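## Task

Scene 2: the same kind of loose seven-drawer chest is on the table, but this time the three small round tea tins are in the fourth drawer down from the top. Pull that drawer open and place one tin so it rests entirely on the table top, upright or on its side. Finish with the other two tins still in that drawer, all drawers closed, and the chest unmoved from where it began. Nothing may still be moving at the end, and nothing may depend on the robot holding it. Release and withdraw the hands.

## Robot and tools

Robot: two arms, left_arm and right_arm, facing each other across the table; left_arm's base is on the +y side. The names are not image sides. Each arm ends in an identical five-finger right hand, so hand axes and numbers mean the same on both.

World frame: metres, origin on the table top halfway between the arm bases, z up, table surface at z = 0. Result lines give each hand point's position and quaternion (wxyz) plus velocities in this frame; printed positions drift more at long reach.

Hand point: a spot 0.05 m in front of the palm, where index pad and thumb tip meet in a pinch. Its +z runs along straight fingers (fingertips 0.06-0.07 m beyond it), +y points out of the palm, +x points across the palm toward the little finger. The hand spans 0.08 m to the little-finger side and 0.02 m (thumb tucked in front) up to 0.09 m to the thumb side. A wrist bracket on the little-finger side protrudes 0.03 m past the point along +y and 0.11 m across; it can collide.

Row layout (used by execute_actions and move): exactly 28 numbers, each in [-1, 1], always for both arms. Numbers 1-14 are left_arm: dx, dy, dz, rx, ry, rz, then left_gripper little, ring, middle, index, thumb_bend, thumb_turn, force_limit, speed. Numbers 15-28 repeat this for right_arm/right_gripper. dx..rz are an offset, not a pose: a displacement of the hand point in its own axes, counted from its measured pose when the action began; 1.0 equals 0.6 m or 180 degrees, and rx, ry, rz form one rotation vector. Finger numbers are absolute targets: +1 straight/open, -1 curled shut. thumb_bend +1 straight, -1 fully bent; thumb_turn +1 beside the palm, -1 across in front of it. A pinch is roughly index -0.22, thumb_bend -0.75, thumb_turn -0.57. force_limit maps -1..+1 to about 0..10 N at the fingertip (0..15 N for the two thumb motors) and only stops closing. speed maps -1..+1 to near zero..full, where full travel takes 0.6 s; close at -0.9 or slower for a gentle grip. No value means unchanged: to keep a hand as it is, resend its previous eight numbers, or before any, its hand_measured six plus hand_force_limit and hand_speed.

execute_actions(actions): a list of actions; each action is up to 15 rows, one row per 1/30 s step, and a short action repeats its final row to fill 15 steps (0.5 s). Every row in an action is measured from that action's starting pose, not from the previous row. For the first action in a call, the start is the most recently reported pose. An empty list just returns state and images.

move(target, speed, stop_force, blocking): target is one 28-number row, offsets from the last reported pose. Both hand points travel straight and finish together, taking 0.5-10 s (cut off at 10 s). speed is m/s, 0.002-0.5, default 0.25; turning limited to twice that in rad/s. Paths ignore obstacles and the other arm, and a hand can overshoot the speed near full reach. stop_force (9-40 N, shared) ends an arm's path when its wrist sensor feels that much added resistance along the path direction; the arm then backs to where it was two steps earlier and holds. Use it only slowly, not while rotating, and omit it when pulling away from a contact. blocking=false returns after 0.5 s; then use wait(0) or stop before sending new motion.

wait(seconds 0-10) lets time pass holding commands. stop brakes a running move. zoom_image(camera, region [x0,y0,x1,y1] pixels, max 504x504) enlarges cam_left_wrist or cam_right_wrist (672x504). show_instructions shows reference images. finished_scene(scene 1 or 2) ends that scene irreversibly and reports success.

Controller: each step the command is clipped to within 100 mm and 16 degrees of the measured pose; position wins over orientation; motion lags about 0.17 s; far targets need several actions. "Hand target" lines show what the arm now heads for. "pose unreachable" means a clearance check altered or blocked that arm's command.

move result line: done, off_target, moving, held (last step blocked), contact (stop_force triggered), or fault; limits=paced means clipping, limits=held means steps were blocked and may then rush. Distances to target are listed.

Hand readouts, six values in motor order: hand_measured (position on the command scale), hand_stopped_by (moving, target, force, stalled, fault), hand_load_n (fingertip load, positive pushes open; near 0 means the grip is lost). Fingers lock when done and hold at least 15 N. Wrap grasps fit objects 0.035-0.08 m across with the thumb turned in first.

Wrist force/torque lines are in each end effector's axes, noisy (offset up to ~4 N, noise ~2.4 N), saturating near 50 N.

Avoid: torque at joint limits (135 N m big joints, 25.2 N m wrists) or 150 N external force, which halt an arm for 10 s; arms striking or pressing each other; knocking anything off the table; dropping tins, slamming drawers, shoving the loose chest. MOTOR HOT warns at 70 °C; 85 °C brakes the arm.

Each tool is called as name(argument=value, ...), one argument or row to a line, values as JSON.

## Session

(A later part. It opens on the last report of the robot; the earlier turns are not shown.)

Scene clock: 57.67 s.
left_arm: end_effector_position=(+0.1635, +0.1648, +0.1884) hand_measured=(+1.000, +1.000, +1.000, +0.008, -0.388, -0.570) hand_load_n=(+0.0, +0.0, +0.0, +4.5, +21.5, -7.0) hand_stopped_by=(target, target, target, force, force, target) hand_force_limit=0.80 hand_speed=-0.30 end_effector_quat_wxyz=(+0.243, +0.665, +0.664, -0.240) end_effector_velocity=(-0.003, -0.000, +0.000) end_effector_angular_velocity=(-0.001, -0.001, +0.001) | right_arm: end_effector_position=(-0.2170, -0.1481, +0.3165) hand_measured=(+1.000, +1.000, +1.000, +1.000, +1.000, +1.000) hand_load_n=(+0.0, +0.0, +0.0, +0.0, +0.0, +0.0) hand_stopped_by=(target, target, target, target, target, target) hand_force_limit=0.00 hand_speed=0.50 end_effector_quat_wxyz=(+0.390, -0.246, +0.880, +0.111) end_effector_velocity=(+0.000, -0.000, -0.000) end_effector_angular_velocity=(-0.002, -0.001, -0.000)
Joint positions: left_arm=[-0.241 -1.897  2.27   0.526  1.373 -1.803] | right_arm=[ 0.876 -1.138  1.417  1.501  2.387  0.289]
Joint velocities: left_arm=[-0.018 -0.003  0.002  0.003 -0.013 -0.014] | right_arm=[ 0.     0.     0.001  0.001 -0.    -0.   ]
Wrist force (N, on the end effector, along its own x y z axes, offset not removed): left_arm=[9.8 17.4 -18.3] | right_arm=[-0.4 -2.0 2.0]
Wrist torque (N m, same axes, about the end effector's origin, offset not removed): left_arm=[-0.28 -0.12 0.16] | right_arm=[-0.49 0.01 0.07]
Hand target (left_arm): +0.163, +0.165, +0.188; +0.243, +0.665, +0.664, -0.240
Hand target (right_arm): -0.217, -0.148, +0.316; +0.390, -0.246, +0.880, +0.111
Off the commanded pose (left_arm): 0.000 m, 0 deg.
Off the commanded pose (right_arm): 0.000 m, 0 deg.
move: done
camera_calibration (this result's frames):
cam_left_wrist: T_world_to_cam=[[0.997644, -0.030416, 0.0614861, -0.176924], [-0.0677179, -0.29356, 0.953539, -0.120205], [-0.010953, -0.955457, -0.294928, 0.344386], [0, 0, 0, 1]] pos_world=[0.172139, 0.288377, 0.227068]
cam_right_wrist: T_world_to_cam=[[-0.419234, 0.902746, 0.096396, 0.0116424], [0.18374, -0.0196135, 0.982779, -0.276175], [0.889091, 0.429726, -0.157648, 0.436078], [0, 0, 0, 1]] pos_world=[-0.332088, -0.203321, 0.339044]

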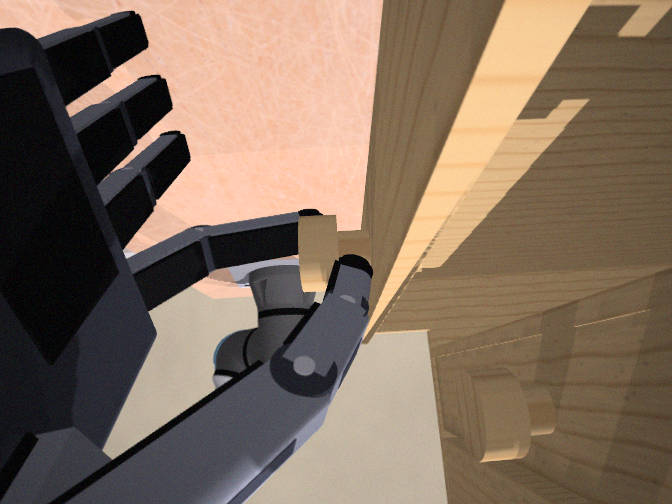

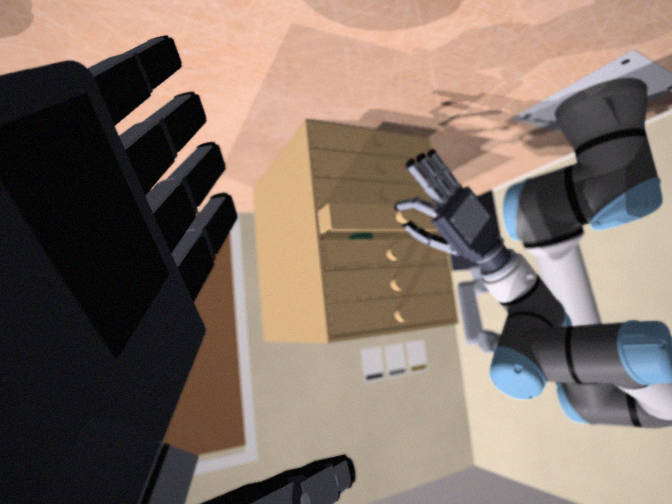

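move(
  target=[0.003,-0.1,-0.008,0,0,0,1,1,1,-0.5,-0.5,-0.57,0.8,-0.3, 0,0,0,0,0,0,1,1,1,1,1,1,0,0.5],
  speed=0.015,
)

Scene clock: 62.13 s.
left_arm: end_effector_position=(+0.1037, +0.1693, +0.1904) hand_measured=(+1.000, +1.000, +1.000, +0.008, -0.388, -0.570) hand_load_n=(+0.0, +0.0, +0.0, +13.5, +13.0, +1.0) hand_stopped_by=(target, target, target, force, force, target) hand_force_limit=0.80 hand_speed=-0.30 end_effector_quat_wxyz=(+0.243, +0.665, +0.664, -0.240) end_effector_velocity=(-0.002, +0.001, -0.000) end_effector_angular_velocity=(+0.001, -0.002, +0.001) | right_arm: end_effector_position=(-0.2170, -0.1481, +0.3165) hand_measured=(+1.000, +1.000, +1.000, +1.000, +1.000, +1.000) hand_load_n=(+0.0, +0.0, +0.0, +0.0, +0.0, +0.0) hand_stopped_by=(target, target, target, target, target, target) hand_force_limit=0.00 hand_speed=0.50 end_effector_quat_wxyz=(+0.390, -0.246, +0.880, +0.111) end_effector_velocity=(-0.000, -0.000, +0.000) end_effector_angular_velocity=(+0.001, +0.000, +0.001)
Joint positions: left_arm=[-0.641 -1.956  2.323  0.638  1.14  -2.146] | right_arm=[ 0.876 -1.138  1.417  1.501  2.387  0.289]
Joint velocities: left_arm=[-0.02  -0.001  0.003  0.007 -0.012 -0.018] | right_arm=[ 0.001  0.    -0.    -0.001  0.    -0.   ]
Wrist force (N, on the end effector, along its own x y z axes, offset not removed): left_arm=[0.9 0.7 1.8] | right_arm=[0.5 -1.2 2.9]
Wrist torque (N m, same axes, about the end effector's origin, offset not removed): left_arm=[-0.10 0.04 0.04] | right_arm=[-0.37 -0.16 0.24]
Hand target (left_arm): +0.103, +0.169, +0.190; +0.243, +0.665, +0.664, -0.240
Hand target (right_arm): -0.217, -0.148, +0.316; +0.390, -0.246, +0.880, +0.111
Off the commanded pose (left_arm): 0.000 m, 0 deg.
Off the commanded pose (right_arm): 0.000 m, 0 deg.
move: done
camera_calibration (this result's frames):
cam_left_wrist: T_world_to_cam=[[0.997709, -0.0306817, 0.0603005, -0.116976], [-0.0666667, -0.293867, 0.953519, -0.12487], [-0.0115352, -0.955354, -0.295239, 0.348727], [0, 0, 0, 1]] pos_world=[0.112406, 0.292874, 0.229077]
cam_right_wrist: T_world_to_cam=[[-0.419234, 0.902746, 0.096396, 0.0116424], [0.18374, -0.0196135, 0.982779, -0.276175], [0.889091, 0.429726, -0.157648, 0.436078], [0, 0, 0, 1]] pos_world=[-0.332088, -0.203321, 0.339044]

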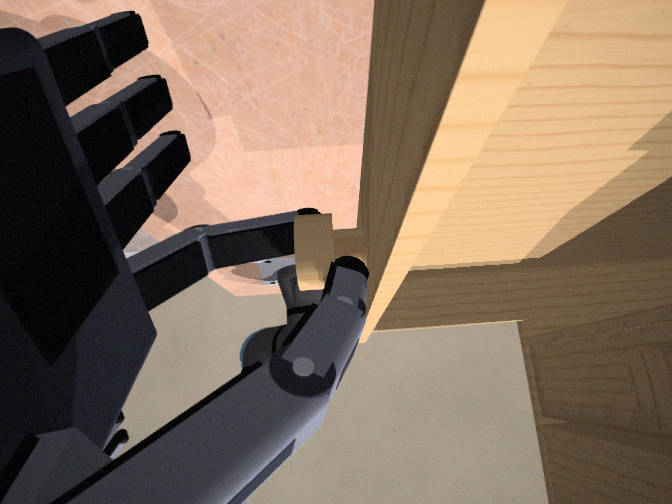

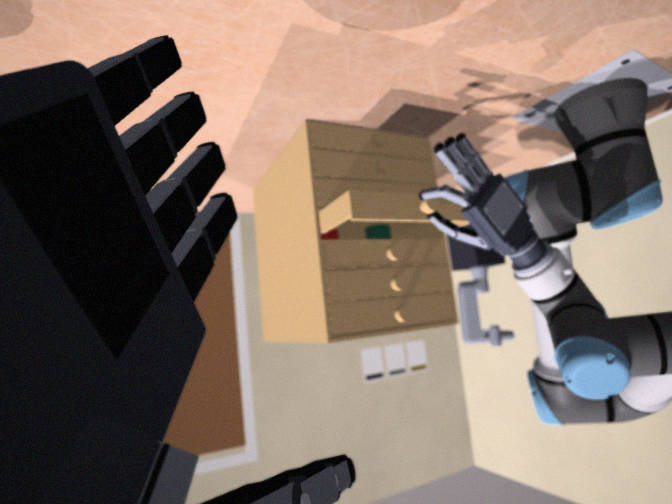

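move(
  target=[0,-0.15,0,0,0,0,1,1,1,-0.5,-0.5,-0.57,0.8,-0.3, 0,0,0,0,0,0,1,1,1,1,1,1,0,0.5],
  speed=0.025,
)

Scene clock: 66.20 s.
left_arm: end_effector_position=(+0.0138, +0.1695, +0.1897) hand_measured=(+1.000, +1.000, +1.000, +0.008, -0.388, -0.570) hand_load_n=(+0.0, +0.0, +0.0, +13.0, +13.0, +0.5) hand_stopped_by=(target, target, target, force, force, target) hand_force_limit=0.80 hand_speed=-0.30 end_effector_quat_wxyz=(+0.242, +0.665, +0.664, -0.240) end_effector_velocity=(-0.002, +0.000, -0.000) end_effector_angular_velocity=(+0.001, +0.001, -0.000) | right_arm: end_effector_position=(-0.2170, -0.1481, +0.3165) hand_measured=(+1.000, +1.000, +1.000, +1.000, +1.000, +1.000) hand_load_n=(+0.0, +0.0, +0.0, +0.0, +0.0, +0.0) hand_stopped_by=(target, target, target, target, target, target) hand_force_limit=0.00 hand_speed=0.50 end_effector_quat_wxyz=(+0.390, -0.246, +0.880, +0.111) end_effector_velocity=(+0.000, -0.000, -0.000) end_effector_angular_velocity=(-0.001, -0.000, -0.000)
Joint positions: left_arm=[-1.064 -1.855  2.318  0.766  0.952 -2.586] | right_arm=[ 0.876 -1.138  1.417  1.501  2.387  0.289]
Joint velocities: left_arm=[-0.008  0.003 -0.001  0.003 -0.002 -0.01 ] | right_arm=[-0.    -0.    -0.     0.001 -0.001 -0.   ]
Wrist force (N, on the end effector, along its own x y z axes, offset not removed): left_arm=[-1.4 -1.4 0.4] | right_arm=[0.4 -2.7 2.6]
Wrist torque (N m, same axes, about the end effector's origin, offset not removed): left_arm=[-0.46 0.33 -0.01] | right_arm=[-0.55 -0.18 0.11]
Hand target (left_arm): +0.014, +0.170, +0.190; +0.242, +0.665, +0.664, -0.240
Hand target (right_arm): -0.217, -0.148, +0.316; +0.390, -0.246, +0.880, +0.111
Off the commanded pose (left_arm): 0.000 m, 0 deg.
Off the commanded pose (right_arm): 0.000 m, 0 deg.
move: done
camera_calibration (this result's frames):
cam_left_wrist: T_world_to_cam=[[0.997758, -0.0309598, 0.0593281, -0.0270738], [-0.0658281, -0.294545, 0.953368, -0.129969], [-0.0120413, -0.955136, -0.295923, 0.347755], [0, 0, 0, 1]] pos_world=[0.0226449, 0.293033, 0.228423]
cam_right_wrist: T_world_to_cam=[[-0.419233, 0.902746, 0.0963959, 0.0116425], [0.18374, -0.0196134, 0.982779, -0.276175], [0.889091, 0.429726, -0.157648, 0.436078], [0, 0, 0, 1]] pos_world=[-0.332088, -0.203321, 0.339043]

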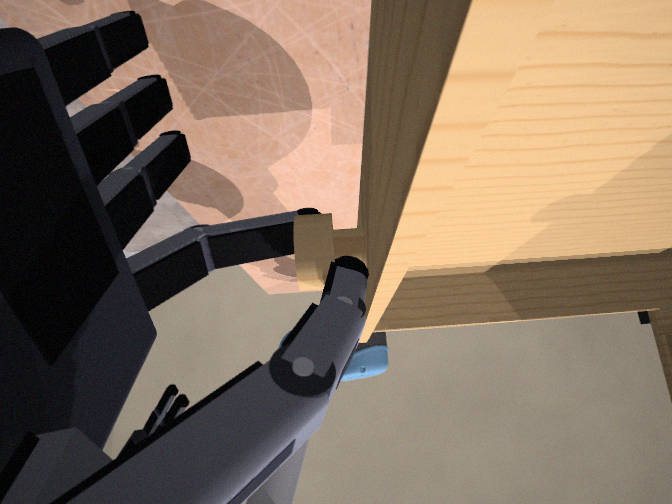

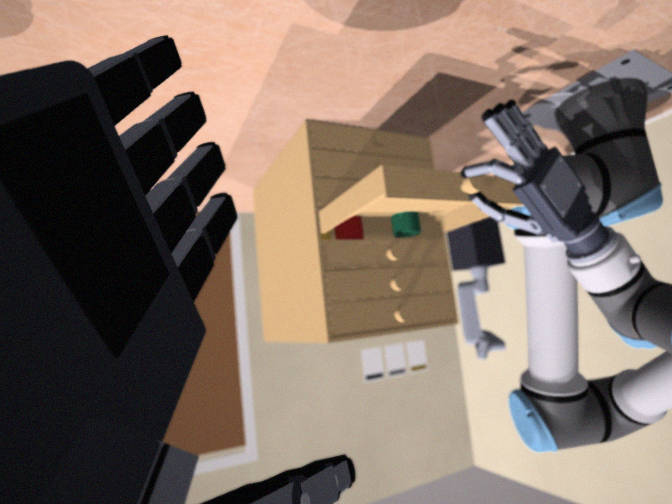

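move(
  target=[0.01,0,-0.06,0,0,0,1,1,1,1,-0.2,-0.57,0.8,0.3, 0,0,0,0,0,0,1,1,1,1,1,1,0,0.5],
  speed=0.03,
)

Scene clock: 67.93 s.
left_arm: end_effector_position=(+0.0137, +0.1968, +0.2132) hand_measured=(+1.000, +1.000, +1.000, +1.000, -0.200, -0.570) hand_load_n=(+0.0, +0.0, +0.0, +0.0, +0.0, +0.0) hand_stopped_by=(target, target, target, target, target, target) hand_force_limit=0.80 hand_speed=0.30 end_effector_quat_wxyz=(+0.242, +0.666, +0.664, -0.240) end_effector_velocity=(-0.000, +0.003, +0.001) end_effector_angular_velocity=(-0.003, -0.001, +0.001) | right_arm: end_effector_position=(-0.2170, -0.1481, +0.3165) hand_measured=(+1.000, +1.000, +1.000, +1.000, +1.000, +1.000) hand_load_n=(+0.0, +0.0, +0.0, +0.0, +0.0, +0.0) hand_stopped_by=(target, target, target, target, target, target) hand_force_limit=0.00 hand_speed=0.50 end_effector_quat_wxyz=(+0.390, -0.246, +0.880, +0.111) end_effector_velocity=(+0.000, +0.000, -0.000) end_effector_angular_velocity=(+0.001, +0.001, -0.000)
Joint positions: left_arm=[-1.281 -1.968  2.363  0.993  0.897 -2.849] | right_arm=[ 0.876 -1.138  1.417  1.501  2.387  0.289]
Joint velocities: left_arm=[-0.031 -0.01   0.01   0.025 -0.008 -0.039] | right_arm=[-0.    -0.     0.    -0.001  0.    -0.   ]
Wrist force (N, on the end effector, along its own x y z axes, offset not removed): left_arm=[1.7 -1.6 -1.6] | right_arm=[-0.4 -1.8 2.7]
Wrist torque (N m, same axes, about the end effector's origin, offset not removed): left_arm=[-0.39 -0.16 0.27] | right_arm=[-0.41 -0.02 0.04]
Hand target (left_arm): +0.014, +0.197, +0.213; +0.242, +0.666, +0.664, -0.240
Hand target (right_arm): -0.217, -0.148, +0.316; +0.390, -0.246, +0.880, +0.111
Off the commanded pose (left_arm): 0.000 m, 0 deg.
Off the commanded pose (right_arm): 0.000 m, 0 deg.
move: done
camera_calibration (this result's frames):
cam_left_wrist: T_world_to_cam=[[0.99778, -0.0312815, 0.0587989, -0.0273594], [-0.0654294, -0.295443, 0.953117, -0.144118], [-0.0124432, -0.954848, -0.296834, 0.380942], [0, 0, 0, 1]] pos_world=[0.0226093, 0.320307, 0.252046]
cam_right_wrist: T_world_to_cam=[[-0.419234, 0.902746, 0.096396, 0.0116424], [0.18374, -0.0196135, 0.982779, -0.276175], [0.889091, 0.429726, -0.157648, 0.436078], [0, 0, 0, 1]] pos_world=[-0.332088, -0.203321, 0.339044]

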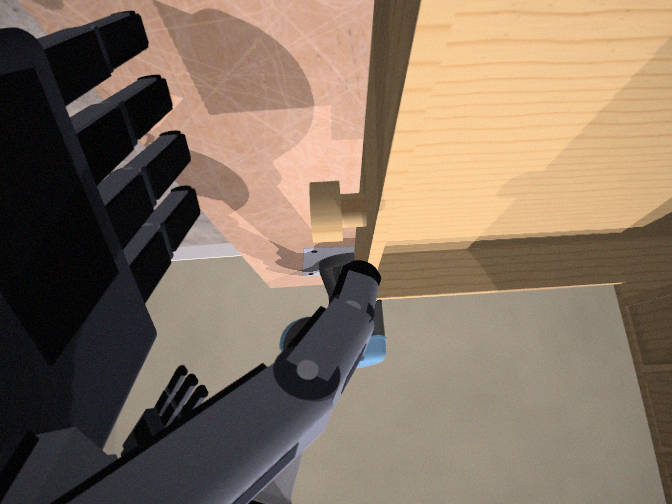

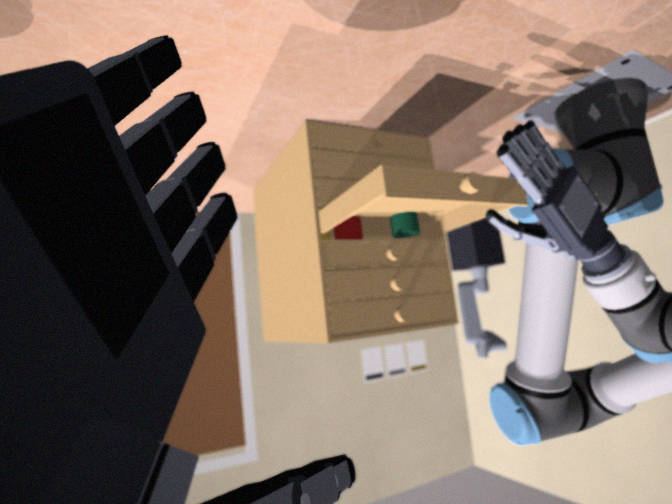

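move(
  target=[-0.15,0,-0.18,0,0,0,1,1,1,1,-0.2,-0.57,0.8,0.3, 0,0,0,0,0,0,1,1,1,1,1,1,0,0.5],
  speed=0.1,
)

move(
  target=[-0.05,0.08,0.02,0.023,-0.022,-0.501,-1,-1,0.75,0.75,0.1,-0.8,0.8,0.5, 0,0,0,0,0,0,1,1,1,1,1,1,0,0.5],
  speed=0.1,
)

Scene clock: 70.20 s.
left_arm: end_effector_position=(+0.0131, +0.1966, +0.3535) hand_measured=(+1.000, +1.000, +1.000, +1.000, -0.200, -0.570) hand_load_n=(+0.0, +0.0, +0.0, +0.0, +0.0, +0.0) hand_stopped_by=(target, target, target, target, target, target) hand_force_limit=0.80 hand_speed=0.30 end_effector_quat_wxyz=(+0.242, +0.666, +0.664, -0.240) end_effector_velocity=(-0.000, +0.001, +0.003) end_effector_angular_velocity=(-0.002, -0.001, +0.001) | right_arm: end_effector_position=(-0.2170, -0.1481, +0.3165) hand_measured=(+1.000, +1.000, +1.000, +1.000, +1.000, +1.000) hand_load_n=(+0.0, +0.0, +0.0, +0.0, +0.0, +0.0) hand_stopped_by=(target, target, target, target, target, target) hand_force_limit=0.00 hand_speed=0.50 end_effector_quat_wxyz=(+0.390, -0.246, +0.880, +0.111) end_effector_velocity=(+0.000, -0.000, -0.000) end_effector_angular_velocity=(-0.000, -0.000, -0.000)
Joint positions: left_arm=[-1.28  -2.044  2.036  1.395  0.897 -2.847] | right_arm=[ 0.876 -1.138  1.417  1.501  2.387  0.289]
Joint velocities: left_arm=[-0.01  -0.001 -0.003  0.013 -0.004 -0.012] | right_arm=[-0. -0.  0.  0. -0. -0.]
Wrist force (N, on the end effector, along its own x y z axes, offset not removed): left_arm=[0.5 -0.5 -2.3] | right_arm=[0.5 -1.6 3.6]
Wrist torque (N m, same axes, about the end effector's origin, offset not removed): left_arm=[-0.08 0.14 0.19] | right_arm=[-0.46 -0.28 0.13]
Hand target (left_arm): +0.013, +0.197, +0.354; +0.242, +0.666, +0.664, -0.240
Hand target (right_arm): -0.217, -0.148, +0.316; +0.390, -0.246, +0.880, +0.111
Off the commanded pose (left_arm): 0.000 m, 0 deg.
Off the commanded pose (right_arm): 0.000 m, 0 deg.
move: done
camera_calibration (this result's frames):
cam_left_wrist: T_world_to_cam=[[0.997781, -0.0313364, 0.0587408, -0.0349399], [-0.0653913, -0.295526, 0.953094, -0.277919], [-0.0125071, -0.954821, -0.296919, 0.422353], [0, 0, 0, 1]] pos_world=[0.0219713, 0.320044, 0.39234]
cam_right_wrist: T_world_to_cam=[[-0.419233, 0.902746, 0.096396, 0.0116425], [0.18374, -0.0196134, 0.982779, -0.276175], [0.889091, 0.429726, -0.157648, 0.436078], [0, 0, 0, 1]] pos_world=[-0.332088, -0.203321, 0.339044]

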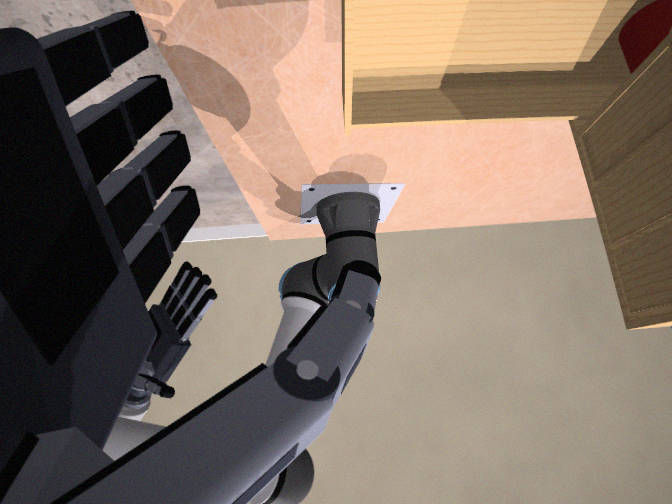

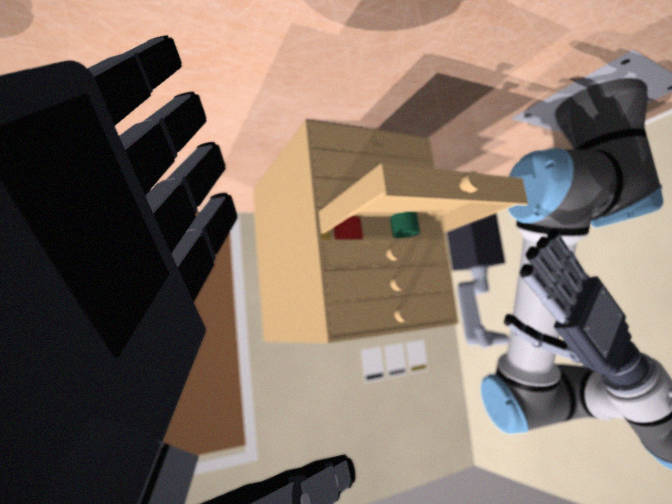

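Scene clock: 78.47 s.
left_arm: end_effector_position=(+0.0609, +0.1657, +0.3641) hand_measured=(-1.000, -1.000, +0.750, +0.750, +0.100, -0.800) hand_load_n=(+0.0, +0.0, +0.0, +0.0, +0.0, +0.0) hand_stopped_by=(target, target, target, target, target, target) hand_force_limit=0.80 hand_speed=0.50 end_effector_quat_wxyz=(-0.001, -0.000, -0.924, +0.383) end_effector_velocity=(+0.000, -0.000, -0.000) end_effector_angular_velocity=(+0.001, +0.012, +0.011) | right_arm: end_effector_position=(-0.2170, -0.1481, +0.3165) hand_measured=(+1.000, +1.000, +1.000, +1.000, +1.000, +1.000) hand_load_n=(+0.0, +0.0, +0.0, +0.0, +0.0, +0.0) hand_stopped_by=(target, target, target, target, target, target) hand_force_limit=0.00 hand_speed=0.50 end_effector_quat_wxyz=(+0.390, -0.246, +0.880, +0.111) end_effector_velocity=(-0.000, +0.000, -0.000) end_effector_angular_velocity=(+0.001, +0.001, -0.001)
Joint positions: left_arm=[-0.505 -1.85   1.653  1.067  1.179 -3.565] | right_arm=[ 0.876 -1.138  1.417  1.501  2.387  0.289]
Joint velocities: left_arm=[ 0.008  0.002 -0.003 -0.001  0.006 -0.01 ] | right_arm=[-0.     0.    -0.    -0.001 -0.     0.   ]
Wrist force (N, on the end effector, along its own x y z axes, offset not removed): left_arm=[0.1 0.5 -0.5] | right_arm=[0.5 -2.1 1.1]
Wrist torque (N m, same axes, about the end effector's origin, offset not removed): left_arm=[-0.08 0.08 0.24] | right_arm=[-0.45 -0.11 0.16]
Hand target (left_arm): +0.061, +0.166, +0.364; +0.000, -0.000, +0.924, -0.383
Hand target (right_arm): -0.217, -0.148, +0.316; +0.390, -0.246, +0.880, +0.111
Off the commanded pose (left_arm): 0.001 m, 0 deg.
Off the commanded pose (right_arm): 0.000 m, 0 deg.
move: done
camera_calibration (this result's frames):
cam_left_wrist: T_world_to_cam=[[0.060161, 0.721968, -0.689306, 0.1204], [0.836931, 0.339855, 0.429004, -0.263443], [0.543992, -0.602711, -0.583791, 0.408869], [0, 0, 0, 1]] pos_world=[-0.00918091, 0.249038, 0.434705]
cam_right_wrist: T_world_to_cam=[[-0.419233, 0.902746, 0.0963961, 0.0116424], [0.18374, -0.0196136, 0.982779, -0.276175], [0.889091, 0.429726, -0.157648, 0.436078], [0, 0, 0, 1]] pos_world=[-0.332088, -0.203321, 0.339044]

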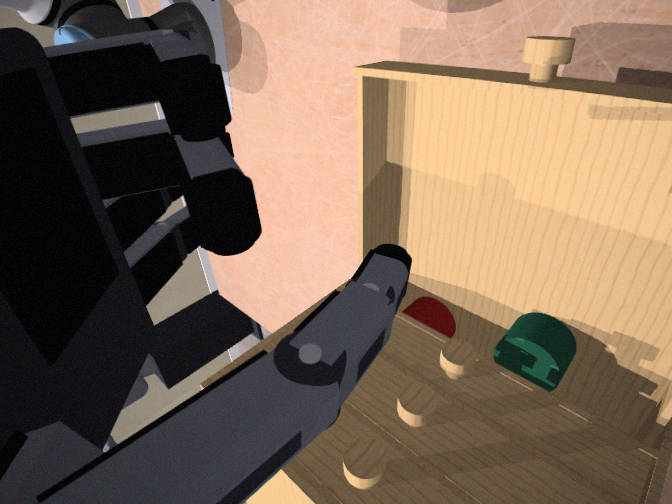

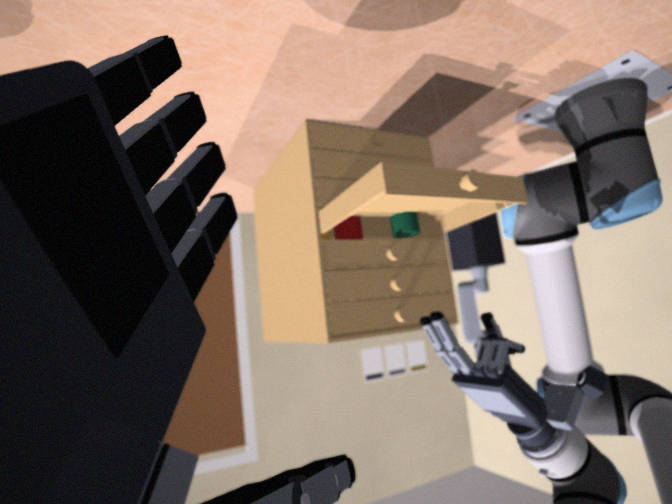

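execute_actions(
  actions=[],
)

Scene clock: 78.97 s.
left_arm: end_effector_position=(+0.0609, +0.1657, +0.3641) hand_measured=(-1.000, -1.000, +0.750, +0.750, +0.100, -0.800) hand_load_n=(+0.0, +0.0, +0.0, +0.0, +0.0, +0.0) hand_stopped_by=(target, target, target, target, target, target) hand_force_limit=0.80 hand_speed=0.50 end_effector_quat_wxyz=(-0.000, +0.000, -0.924, +0.383) end_effector_velocity=(+0.000, -0.000, -0.000) end_effector_angular_velocity=(+0.001, -0.001, +0.001) | right_arm: end_effector_position=(-0.2170, -0.1481, +0.3165) hand_measured=(+1.000, +1.000, +1.000, +1.000, +1.000, +1.000) hand_load_n=(+0.0, +0.0, +0.0, +0.0, +0.0, +0.0) hand_stopped_by=(target, target, target, target, target, target) hand_force_limit=0.00 hand_speed=0.50 end_effector_quat_wxyz=(+0.390, -0.246, +0.880, +0.111) end_effector_velocity=(-0.000, +0.000, +0.000) end_effector_angular_velocity=(+0.002, +0.000, +0.000)
Joint positions: left_arm=[-0.504 -1.85   1.653  1.067  1.18  -3.566] | right_arm=[ 0.876 -1.138  1.417  1.501  2.387  0.289]
Joint velocities: left_arm=[ 0.     0.001 -0.     0.    -0.    -0.   ] | right_arm=[ 0.     0.    -0.    -0.001  0.001  0.   ]
Wrist force (N, on the end effector, along its own x y z axes, offset not removed): left_arm=[0.9 -0.2 1.0] | right_arm=[-0.3 -2.1 2.4]
Wrist torque (N m, same axes, about the end effector's origin, offset not removed): left_arm=[-0.21 -0.12 0.13] | right_arm=[-0.50 -0.06 0.09]
Hand target (left_arm): +0.061, +0.166, +0.364; +0.000, -0.000, +0.924, -0.383
Hand target (right_arm): -0.217, -0.148, +0.316; +0.390, -0.246, +0.880, +0.111
Off the commanded pose (left_arm): 0.001 m, 0 deg.
Off the commanded pose (right_arm): 0.000 m, 0 deg.
camera_calibration (this result's frames):
cam_left_wrist: T_world_to_cam=[[0.0582663, 0.722041, -0.689392, 0.12056], [0.83702, 0.341015, 0.427909, -0.263282], [0.54406, -0.601968, -0.584494, 0.408951], [0, 0, 0, 1]] pos_world=[-0.00914618, 0.248909, 0.434803]
cam_right_wrist: T_world_to_cam=[[-0.419234, 0.902746, 0.096396, 0.0116424], [0.18374, -0.0196135, 0.982779, -0.276175], [0.889091, 0.429726, -0.157648, 0.436078], [0, 0, 0, 1]] pos_world=[-0.332088, -0.203321, 0.339044]

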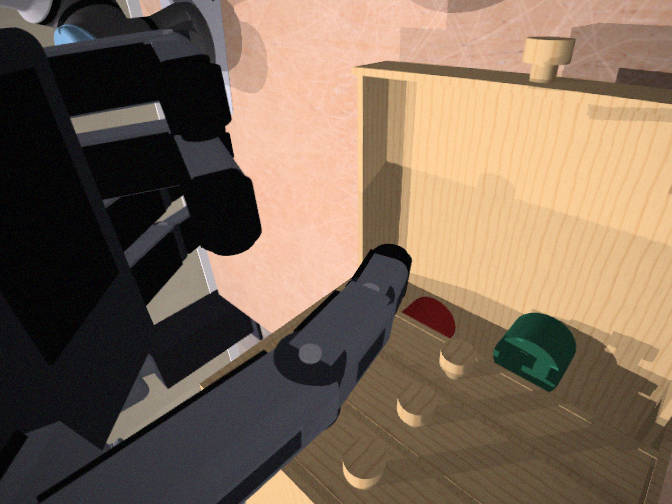

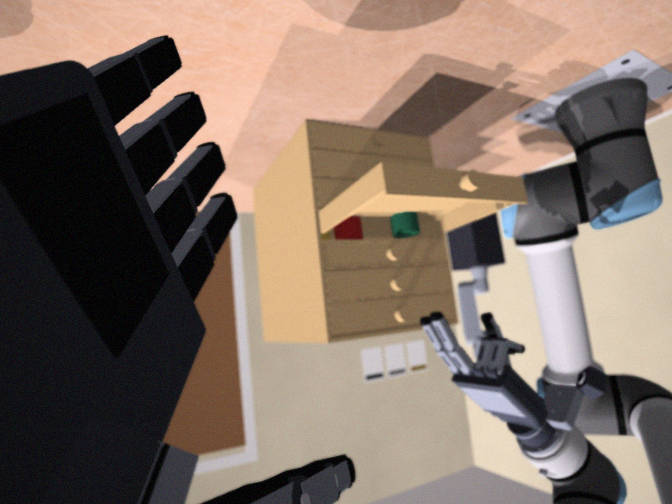

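move(
  target=[-0.025,0.041,-0.041,0,0,0,-1,-1,-1,1,1,1,0.8,0.5, 0,0,0,0,0,0,1,1,1,1,1,1,0,0.5],
)

move(
  target=[0,0.144,0.144,0,0,0,-1,-1,-1,1,1,1,0.8,0.5, 0,0,0,0,0,0,1,1,1,1,1,1,0,0.5],
  speed=0.1,
)

Scene clock: 88.97 s.
left_arm: end_effector_position=(+0.0759, +0.2004, +0.3641) hand_measured=(-1.000, -1.000, -1.000, +1.000, +1.000, +1.000) hand_load_n=(+0.0, +0.0, +0.0, +0.0, +0.0, +0.0) hand_stopped_by=(target, target, target, target, target, target) hand_force_limit=0.80 hand_speed=0.50 end_effector_quat_wxyz=(-0.000, +0.000, -0.924, +0.383) end_effector_velocity=(+0.000, +0.000, -0.001) end_effector_angular_velocity=(+0.002, -0.002, +0.000) | right_arm: end_effector_position=(-0.2170, -0.1481, +0.3165) hand_measured=(+1.000, +1.000, +1.000, +1.000, +1.000, +1.000) hand_load_n=(+0.0, +0.0, +0.0, +0.0, +0.0, +0.0) hand_stopped_by=(target, target, target, target, target, target) hand_force_limit=0.00 hand_speed=0.50 end_effector_quat_wxyz=(+0.390, -0.246, +0.880, +0.111) end_effector_velocity=(+0.000, -0.000, -0.000) end_effector_angular_velocity=(-0.001, -0.001, -0.000)
Joint positions: left_arm=[-0.544 -1.947  1.718  1.112  1.155 -3.599] | right_arm=[ 0.876 -1.138  1.417  1.501  2.387  0.289]
Joint velocities: left_arm=[-0.002  0.001  0.002  0.001 -0.002 -0.001] | right_arm=[ 0.    -0.     0.001  0.     0.     0.   ]
Wrist force (N, on the end effector, along its own x y z axes, offset not removed): left_arm=[-0.2 0.3 -0.2] | right_arm=[-0.3 -2.1 2.6]
Wrist torque (N m, same axes, about the end effector's origin, offset not removed): left_arm=[-0.18 0.13 0.15] | right_arm=[-0.56 -0.01 0.11]
Hand target (left_arm): +0.076, +0.200, +0.364; +0.000, -0.000, +0.924, -0.383
Hand target (right_arm): -0.217, -0.148, +0.316; +0.390, -0.246, +0.880, +0.111
Off the commanded pose (left_arm): 0.000 m, 0 deg.
Off the commanded pose (right_arm): 0.000 m, 0 deg.
move: done
camera_calibration (this result's frames):
cam_left_wrist: T_world_to_cam=[[0.0582045, 0.722082, -0.689355, 0.0946146], [0.837078, 0.340968, 0.427833, -0.287648], [0.543979, -0.601945, -0.584593, 0.421746], [0, 0, 0, 1]] pos_world=[0.00585533, 0.283627, 0.434838]
cam_right_wrist: T_world_to_cam=[[-0.419233, 0.902746, 0.0963957, 0.0116426], [0.18374, -0.0196133, 0.982779, -0.276175], [0.889091, 0.429726, -0.157648, 0.436078], [0, 0, 0, 1]] pos_world=[-0.332088, -0.203321, 0.339043]

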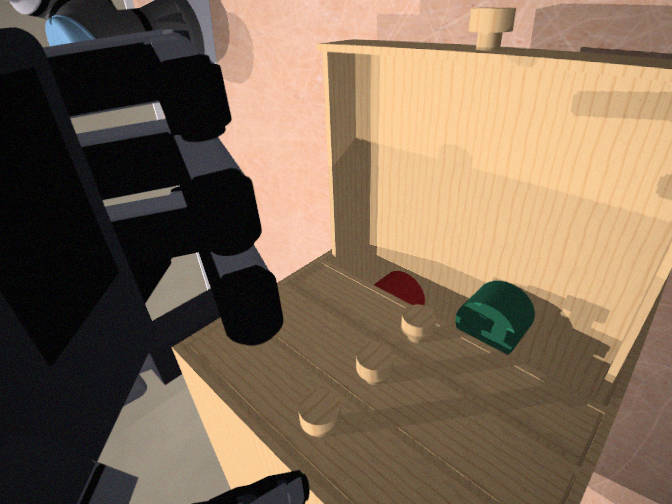

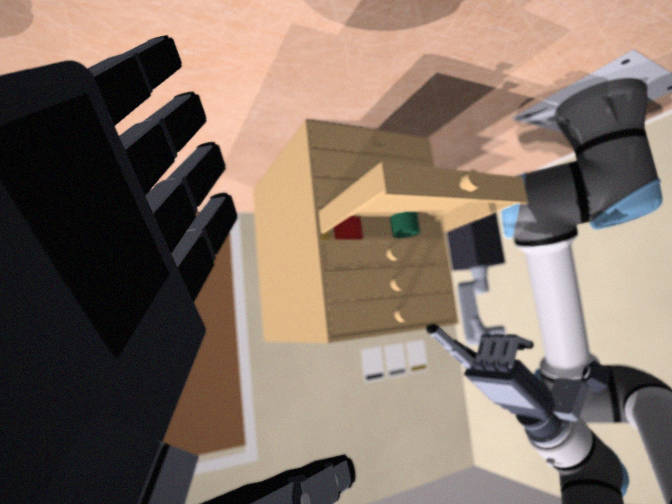

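Scene clock: 90.73 s.
left_arm: end_effector_position=(+0.0760, +0.2006, +0.2422) hand_measured=(-1.000, -1.000, -1.000, +1.000, +1.000, +1.000) hand_load_n=(+0.0, +0.0, +0.0, +0.0, +0.0, +0.0) hand_stopped_by=(target, target, target, target, target, target) hand_force_limit=0.80 hand_speed=0.50 end_effector_quat_wxyz=(-0.000, +0.000, -0.924, +0.383) end_effector_velocity=(+0.000, -0.001, -0.002) end_effector_angular_velocity=(-0.001, -0.001, +0.001) | right_arm: end_effector_position=(-0.2170, -0.1481, +0.3165) hand_measured=(+1.000, +1.000, +1.000, +1.000, +1.000, +1.000) hand_load_n=(+0.0, +0.0, +0.0, +0.0, +0.0, +0.0) hand_stopped_by=(target, target, target, target, target, target) hand_force_limit=0.00 hand_speed=0.50 end_effector_quat_wxyz=(+0.390, -0.246, +0.880, +0.111) end_effector_velocity=(+0.000, +0.000, +0.000) end_effector_angular_velocity=(+0.000, +0.001, -0.001)
Joint positions: left_arm=[-0.544 -1.971  2.045  0.809  1.154 -3.599] | right_arm=[ 0.876 -1.138  1.417  1.501  2.387  0.289]
Joint velocities: left_arm=[ 0.001  0.002  0.004 -0.007 -0.     0.001] | right_arm=[-0.    -0.    -0.     0.    -0.     0.001]
Wrist force (N, on the end effector, along its own x y z axes, offset not removed): left_arm=[1.0 0.2 -0.4] | right_arm=[0.1 -1.6 3.4]
Wrist torque (N m, same axes, about the end effector's origin, offset not removed): left_arm=[-0.07 -0.02 0.15] | right_arm=[-0.46 -0.16 0.12]
Hand target (left_arm): +0.076, +0.201, +0.242; +0.000, -0.000, +0.924, -0.383
Hand target (right_arm): -0.217, -0.148, +0.316; +0.390, -0.246, +0.880, +0.111
Off the commanded pose (left_arm): 0.000 m, 0 deg.
Off the commanded pose (right_arm): 0.000 m, 0 deg.
move: done
camera_calibration (this result's frames):
cam_left_wrist: T_world_to_cam=[[0.0582047, 0.722117, -0.689318, 0.0104246], [0.837065, 0.34096, 0.427864, -0.235642], [0.543998, -0.601907, -0.584614, 0.350515], [0, 0, 0, 1]] pos_world=[0.00596158, 0.283794, 0.312925]
cam_right_wrist: T_world_to_cam=[[-0.419233, 0.902746, 0.096396, 0.0116425], [0.18374, -0.0196135, 0.982779, -0.276175], [0.889091, 0.429726, -0.157648, 0.436078], [0, 0, 0, 1]] pos_world=[-0.332088, -0.203321, 0.339044]

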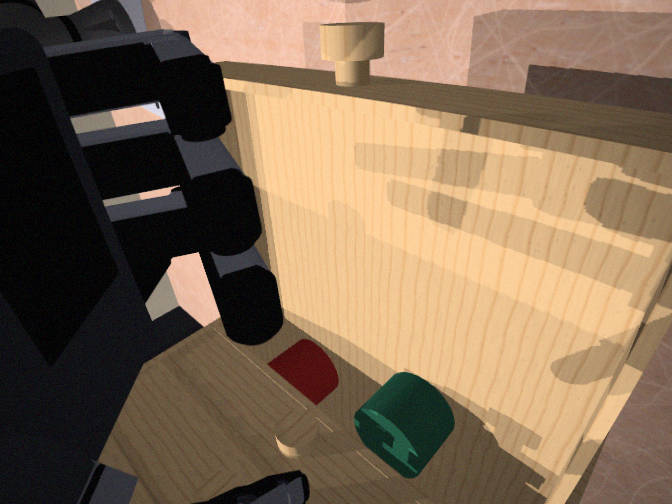

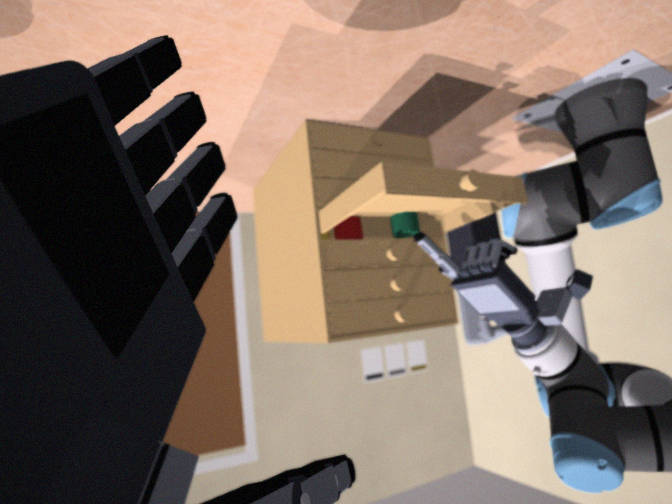

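move(
  target=[0.17,0,0,0,0,0,-1,-1,-1,1,1,1,0.8,0.5, 0,0,0,0,0,0,1,1,1,1,1,1,0,0.5],
  speed=0.04,
)

Scene clock: 93.90 s.
left_arm: end_effector_position=(-0.0257, +0.2006, +0.2419) hand_measured=(-1.000, -1.000, -1.000, +1.000, +1.000, +1.000) hand_load_n=(+0.0, +0.0, +0.0, +0.0, +0.0, +0.0) hand_stopped_by=(target, target, target, target, target, target) hand_force_limit=0.80 hand_speed=0.50 end_effector_quat_wxyz=(+0.000, +0.001, -0.924, +0.383) end_effector_velocity=(-0.003, +0.000, +0.000) end_effector_angular_velocity=(-0.001, +0.001, +0.001) | right_arm: end_effector_position=(-0.2170, -0.1481, +0.3165) hand_measured=(+1.000, +1.000, +1.000, +1.000, +1.000, +1.000) hand_load_n=(+0.0, +0.0, +0.0, +0.0, +0.0, +0.0) hand_stopped_by=(target, target, target, target, target, target) hand_force_limit=0.00 hand_speed=0.50 end_effector_quat_wxyz=(+0.390, -0.246, +0.880, +0.111) end_effector_velocity=(+0.000, -0.000, -0.000) end_effector_angular_velocity=(-0.000, +0.000, -0.000)
Joint positions: left_arm=[-0.985 -1.889  2.043  0.954  0.912 -4.03 ] | right_arm=[ 0.876 -1.138  1.417  1.501  2.387  0.289]
Joint velocities: left_arm=[-0.01   0.003 -0.001  0.004 -0.005 -0.012] | right_arm=[-0.     0.     0.001 -0.001 -0.001  0.   ]
Wrist force (N, on the end effector, along its own x y z axes, offset not removed): left_arm=[0.1 -1.5 0.2] | right_arm=[-0.9 -1.9 2.3]
Wrist torque (N m, same axes, about the end effector's origin, offset not removed): left_arm=[-0.43 0.08 0.02] | right_arm=[-0.41 0.05 0.06]
Hand target (left_arm): -0.026, +0.201, +0.242; -0.000, -0.001, +0.924, -0.383
Hand target (right_arm): -0.217, -0.148, +0.316; +0.390, -0.246, +0.880, +0.111
Off the commanded pose (left_arm): 0.000 m, 0 deg.
Off the commanded pose (right_arm): 0.000 m, 0 deg.
move: done
camera_calibration (this result's frames):
cam_left_wrist: T_world_to_cam=[[0.0576692, 0.722576, -0.688881, 0.0159137], [0.837614, 0.340436, 0.427208, -0.150066], [0.543211, -0.601653, -0.585607, 0.405921], [0, 0, 0, 1]] pos_world=[-0.0957206, 0.283813, 0.312782]
cam_right_wrist: T_world_to_cam=[[-0.419233, 0.902747, 0.0963957, 0.0116426], [0.18374, -0.0196132, 0.982779, -0.276175], [0.889091, 0.429726, -0.157648, 0.436078], [0, 0, 0, 1]] pos_world=[-0.332088, -0.203321, 0.339043]

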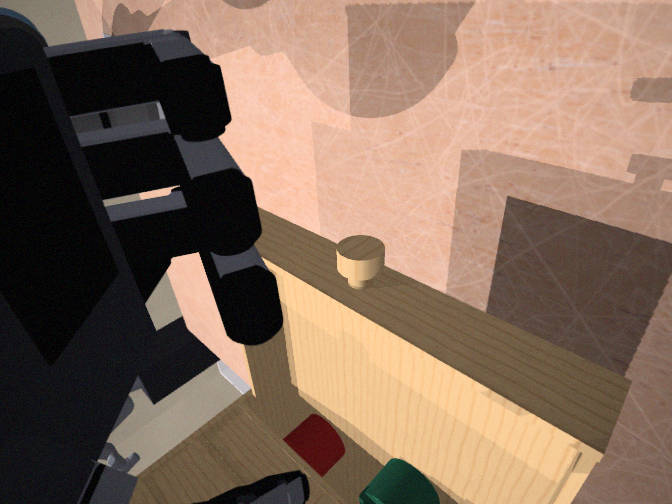

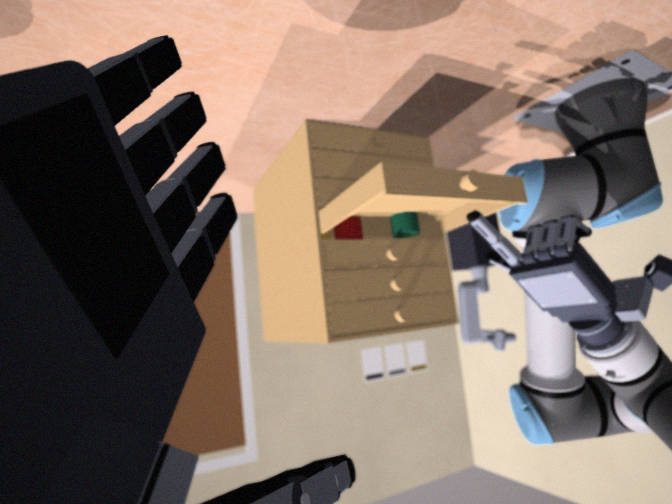

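move(
  target=[-0.17,0,0,0,0,0,-1,-1,-1,1,1,1,0.8,0.5, 0,0,0,0,0,0,1,1,1,1,1,1,0,0.5],
  speed=0.1,
)

move(
  target=[0,0.03,0.03,0,0,0,-1,-1,-1,1,1,1,0.8,0.5, 0,0,0,0,0,0,1,1,1,1,1,1,0,0.5],
  speed=0.03,
)

move(
  target=[0.17,0,0,0,0,0,-1,-1,-1,1,1,1,0.8,0.5, 0,0,0,0,0,0,1,1,1,1,1,1,0,0.5],
  speed=0.03,
)

Scene clock: 95.97 s.
left_arm: end_effector_position=(+0.0761, +0.2006, +0.2423) hand_measured=(-1.000, -1.000, -1.000, +1.000, +1.000, +1.000) hand_load_n=(+0.0, +0.0, +0.0, +0.0, +0.0, +0.0) hand_stopped_by=(target, target, target, target, target, target) hand_force_limit=0.80 hand_speed=0.50 end_effector_quat_wxyz=(-0.000, +0.001, -0.924, +0.383) end_effector_velocity=(+0.003, -0.000, -0.001) end_effector_angular_velocity=(+0.007, +0.004, -0.004) | right_arm: end_effector_position=(-0.2170, -0.1481, +0.3165) hand_measured=(+1.000, +1.000, +1.000, +1.000, +1.000, +1.000) hand_load_n=(+0.0, +0.0, +0.0, +0.0, +0.0, +0.0) hand_stopped_by=(target, target, target, target, target, target) hand_force_limit=0.00 hand_speed=0.50 end_effector_quat_wxyz=(+0.390, -0.246, +0.880, +0.111) end_effector_velocity=(-0.000, +0.000, +0.000) end_effector_angular_velocity=(+0.001, -0.000, +0.000)
Joint positions: left_arm=[-0.546 -1.972  2.046  0.809  1.153 -3.6  ] | right_arm=[ 0.876 -1.138  1.417  1.501  2.387  0.289]
Joint velocities: left_arm=[ 0.028  0.006 -0.005 -0.007  0.026  0.022] | right_arm=[ 0.    -0.    -0.001  0.     0.001 -0.   ]
Wrist force (N, on the end effector, along its own x y z axes, offset not removed): left_arm=[-0.9 0.9 0.1] | right_arm=[0.5 -2.1 3.2]
Wrist torque (N m, same axes, about the end effector's origin, offset not removed): left_arm=[-0.08 0.19 0.12] | right_arm=[-0.60 -0.19 0.16]
Hand target (left_arm): +0.076, +0.201, +0.242; +0.000, -0.000, +0.924, -0.383
Hand target (right_arm): -0.217, -0.148, +0.316; +0.390, -0.246, +0.880, +0.111
Off the commanded pose (left_arm): 0.000 m, 0 deg.
Off the commanded pose (right_arm): 0.000 m, 0 deg.
move: done
camera_calibration (this result's frames):
cam_left_wrist: T_world_to_cam=[[0.0582773, 0.72166, -0.68979, 0.0106346], [0.836717, 0.341579, 0.428051, -0.235827], [0.544525, -0.602105, -0.583919, 0.350378], [0, 0, 0, 1]] pos_world=[0.00591151, 0.283843, 0.312874]
cam_right_wrist: T_world_to_cam=[[-0.419234, 0.902746, 0.096396, 0.0116424], [0.18374, -0.0196135, 0.982779, -0.276175], [0.889091, 0.429726, -0.157648, 0.436078], [0, 0, 0, 1]] pos_world=[-0.332088, -0.203321, 0.339044]

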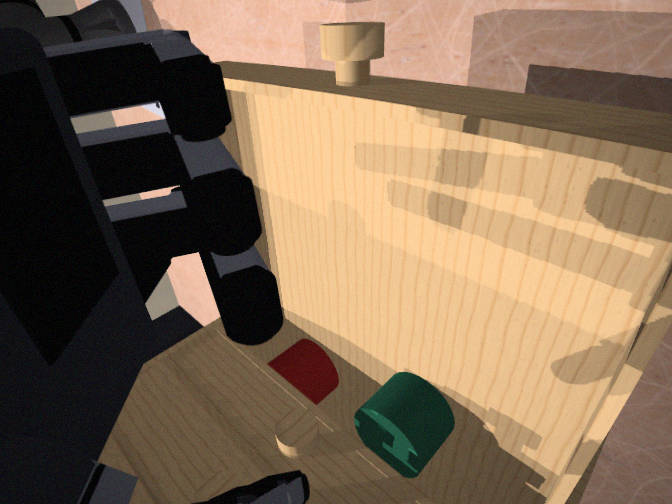

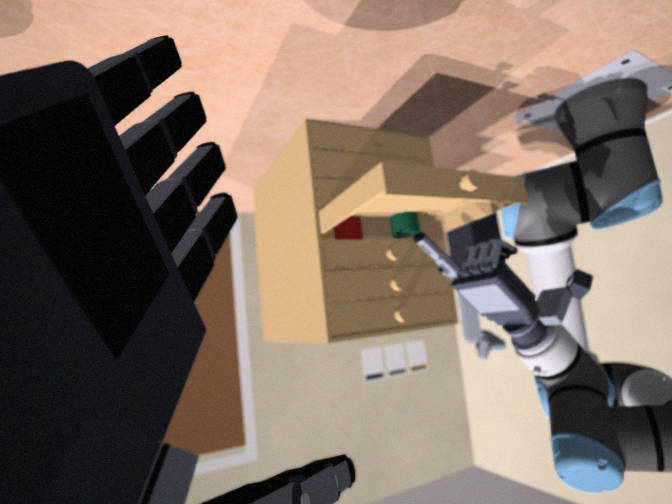

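Scene clock: 97.17 s.
left_arm: end_effector_position=(+0.0761, +0.2006, +0.2171) hand_measured=(-1.000, -1.000, -1.000, +1.000, +1.000, +1.000) hand_load_n=(+0.0, +0.0, +0.0, +0.0, +0.0, +0.0) hand_stopped_by=(target, target, target, target, target, target) hand_force_limit=0.80 hand_speed=0.50 end_effector_quat_wxyz=(-0.000, +0.001, -0.924, +0.383) end_effector_velocity=(+0.000, -0.000, -0.002) end_effector_angular_velocity=(-0.001, -0.001, +0.000) | right_arm: end_effector_position=(-0.2170, -0.1481, +0.3165) hand_measured=(+1.000, +1.000, +1.000, +1.000, +1.000, +1.000) hand_load_n=(+0.0, +0.0, +0.0, +0.0, +0.0, +0.0) hand_stopped_by=(target, target, target, target, target, target) hand_force_limit=0.00 hand_speed=0.50 end_effector_quat_wxyz=(+0.390, -0.246, +0.880, +0.111) end_effector_velocity=(+0.000, -0.000, -0.000) end_effector_angular_velocity=(-0.001, -0.001, +0.000)
Joint positions: left_arm=[-0.546 -1.964  2.106  0.742  1.153 -3.6  ] | right_arm=[ 0.876 -1.138  1.417  1.501  2.387  0.289]
Joint velocities: left_arm=[ 0.001  0.001  0.006 -0.009 -0.     0.002] | right_arm=[-0.    -0.     0.001  0.    -0.    -0.   ]
Wrist force (N, on the end effector, along its own x y z axes, offset not removed): left_arm=[-0.3 1.1 0.1] | right_arm=[1.1 -2.2 2.3]
Wrist torque (N m, same axes, about the end effector's origin, offset not removed): left_arm=[0.09 0.22 0.21] | right_arm=[-0.46 -0.22 0.17]
Hand target (left_arm): +0.076, +0.201, +0.217; +0.000, -0.001, +0.924, -0.383
Hand target (right_arm): -0.217, -0.148, +0.316; +0.390, -0.246, +0.880, +0.111
Off the commanded pose (left_arm): 0.000 m, 0 deg.
Off the commanded pose (right_arm): 0.000 m, 0 deg.
move: done
camera_calibration (this result's frames):
cam_left_wrist: T_world_to_cam=[[0.0581692, 0.721647, -0.689813, -0.00669089], [0.836703, 0.341677, 0.428001, -0.225094], [0.544559, -0.602065, -0.583929, 0.335706], [0, 0, 0, 1]] pos_world=[0.00591502, 0.283855, 0.287753]
cam_right_wrist: T_world_to_cam=[[-0.419234, 0.902746, 0.0963958, 0.0116425], [0.18374, -0.0196133, 0.982779, -0.276175], [0.889091, 0.429726, -0.157648, 0.436078], [0, 0, 0, 1]] pos_world=[-0.332088, -0.203321, 0.339044]

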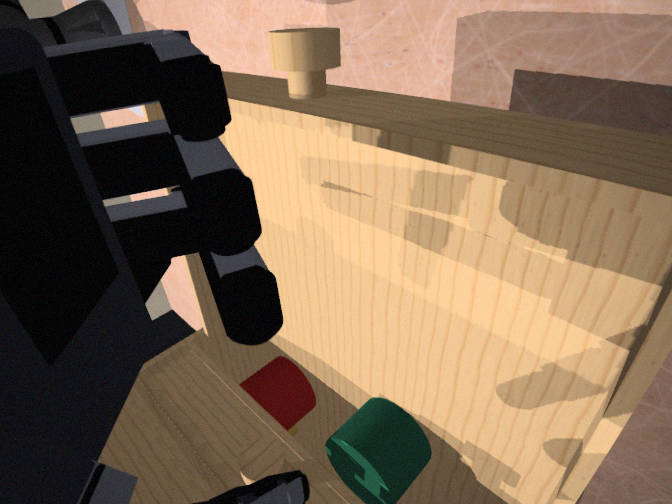

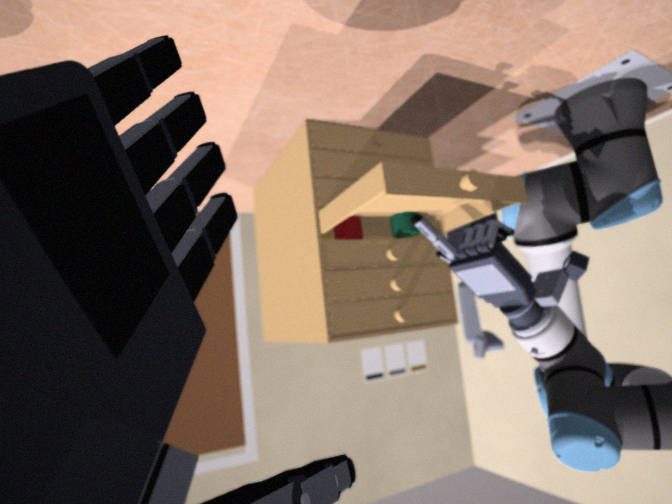

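Scene clock: 100.93 s.
left_arm: end_effector_position=(-0.0257, +0.2006, +0.2168) hand_measured=(-1.000, -1.000, -1.000, +1.000, +1.000, +1.000) hand_load_n=(+0.0, +0.0, +0.0, +0.0, +0.0, +0.0) hand_stopped_by=(target, target, target, target, target, target) hand_force_limit=0.80 hand_speed=0.50 end_effector_quat_wxyz=(+0.000, +0.001, -0.924, +0.383) end_effector_velocity=(-0.003, -0.000, +0.000) end_effector_angular_velocity=(-0.002, -0.001, +0.001) | right_arm: end_effector_position=(-0.2170, -0.1481, +0.3165) hand_measured=(+1.000, +1.000, +1.000, +1.000, +1.000, +1.000) hand_load_n=(+0.0, +0.0, +0.0, +0.0, +0.0, +0.0) hand_stopped_by=(target, target, target, target, target, target) hand_force_limit=0.00 hand_speed=0.50 end_effector_quat_wxyz=(+0.390, -0.246, +0.880, +0.111) end_effector_velocity=(-0.000, -0.000, -0.000) end_effector_angular_velocity=(-0.001, -0.000, +0.000)
Joint positions: left_arm=[-0.986 -1.876  2.1    0.885  0.91  -4.031] | right_arm=[ 0.876 -1.138  1.417  1.501  2.387  0.289]
Joint velocities: left_arm=[-0.009  0.004 -0.001  0.004 -0.007 -0.011] | right_arm=[ 0.     0.     0.001 -0.    -0.     0.   ]
Wrist force (N, on the end effector, along its own x y z axes, offset not removed): left_arm=[0.2 -0.3 -1.0] | right_arm=[1.2 -1.0 2.3]
Wrist torque (N m, same axes, about the end effector's origin, offset not removed): left_arm=[-0.17 0.14 0.10] | right_arm=[-0.31 -0.25 0.24]
Hand target (left_arm): -0.026, +0.201, +0.217; -0.000, -0.001, +0.924, -0.383
Hand target (right_arm): -0.217, -0.148, +0.316; +0.390, -0.246, +0.880, +0.111
Off the commanded pose (left_arm): 0.000 m, 0 deg.
Off the commanded pose (right_arm): 0.000 m, 0 deg.
move: done
camera_calibration (this result's frames):
cam_left_wrist: T_world_to_cam=[[0.0576301, 0.722099, -0.689385, -0.00119749], [0.837232, 0.341181, 0.427361, -0.139539], [0.543803, -0.601804, -0.584902, 0.391095], [0, 0, 0, 1]] pos_world=[-0.0957831, 0.283836, 0.287561]
cam_right_wrist: T_world_to_cam=[[-0.419233, 0.902747, 0.0963961, 0.0116425], [0.18374, -0.0196135, 0.982779, -0.276175], [0.889091, 0.429726, -0.157648, 0.436078], [0, 0, 0, 1]] pos_world=[-0.332088, -0.203321, 0.339044]

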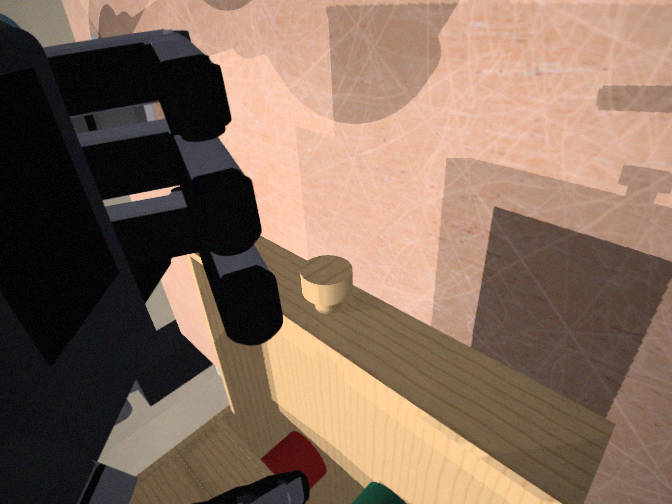

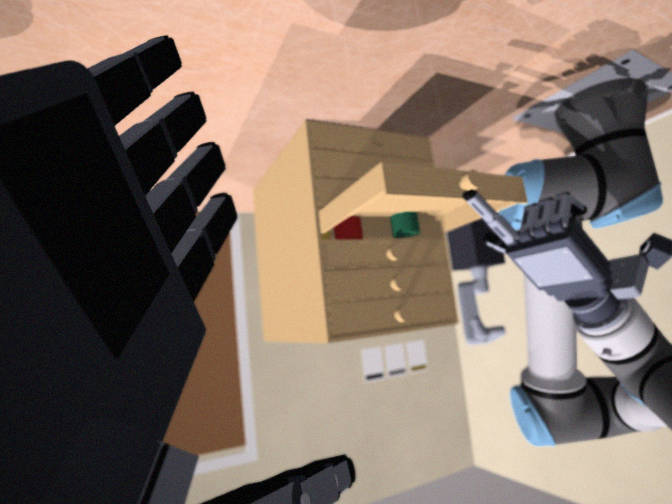

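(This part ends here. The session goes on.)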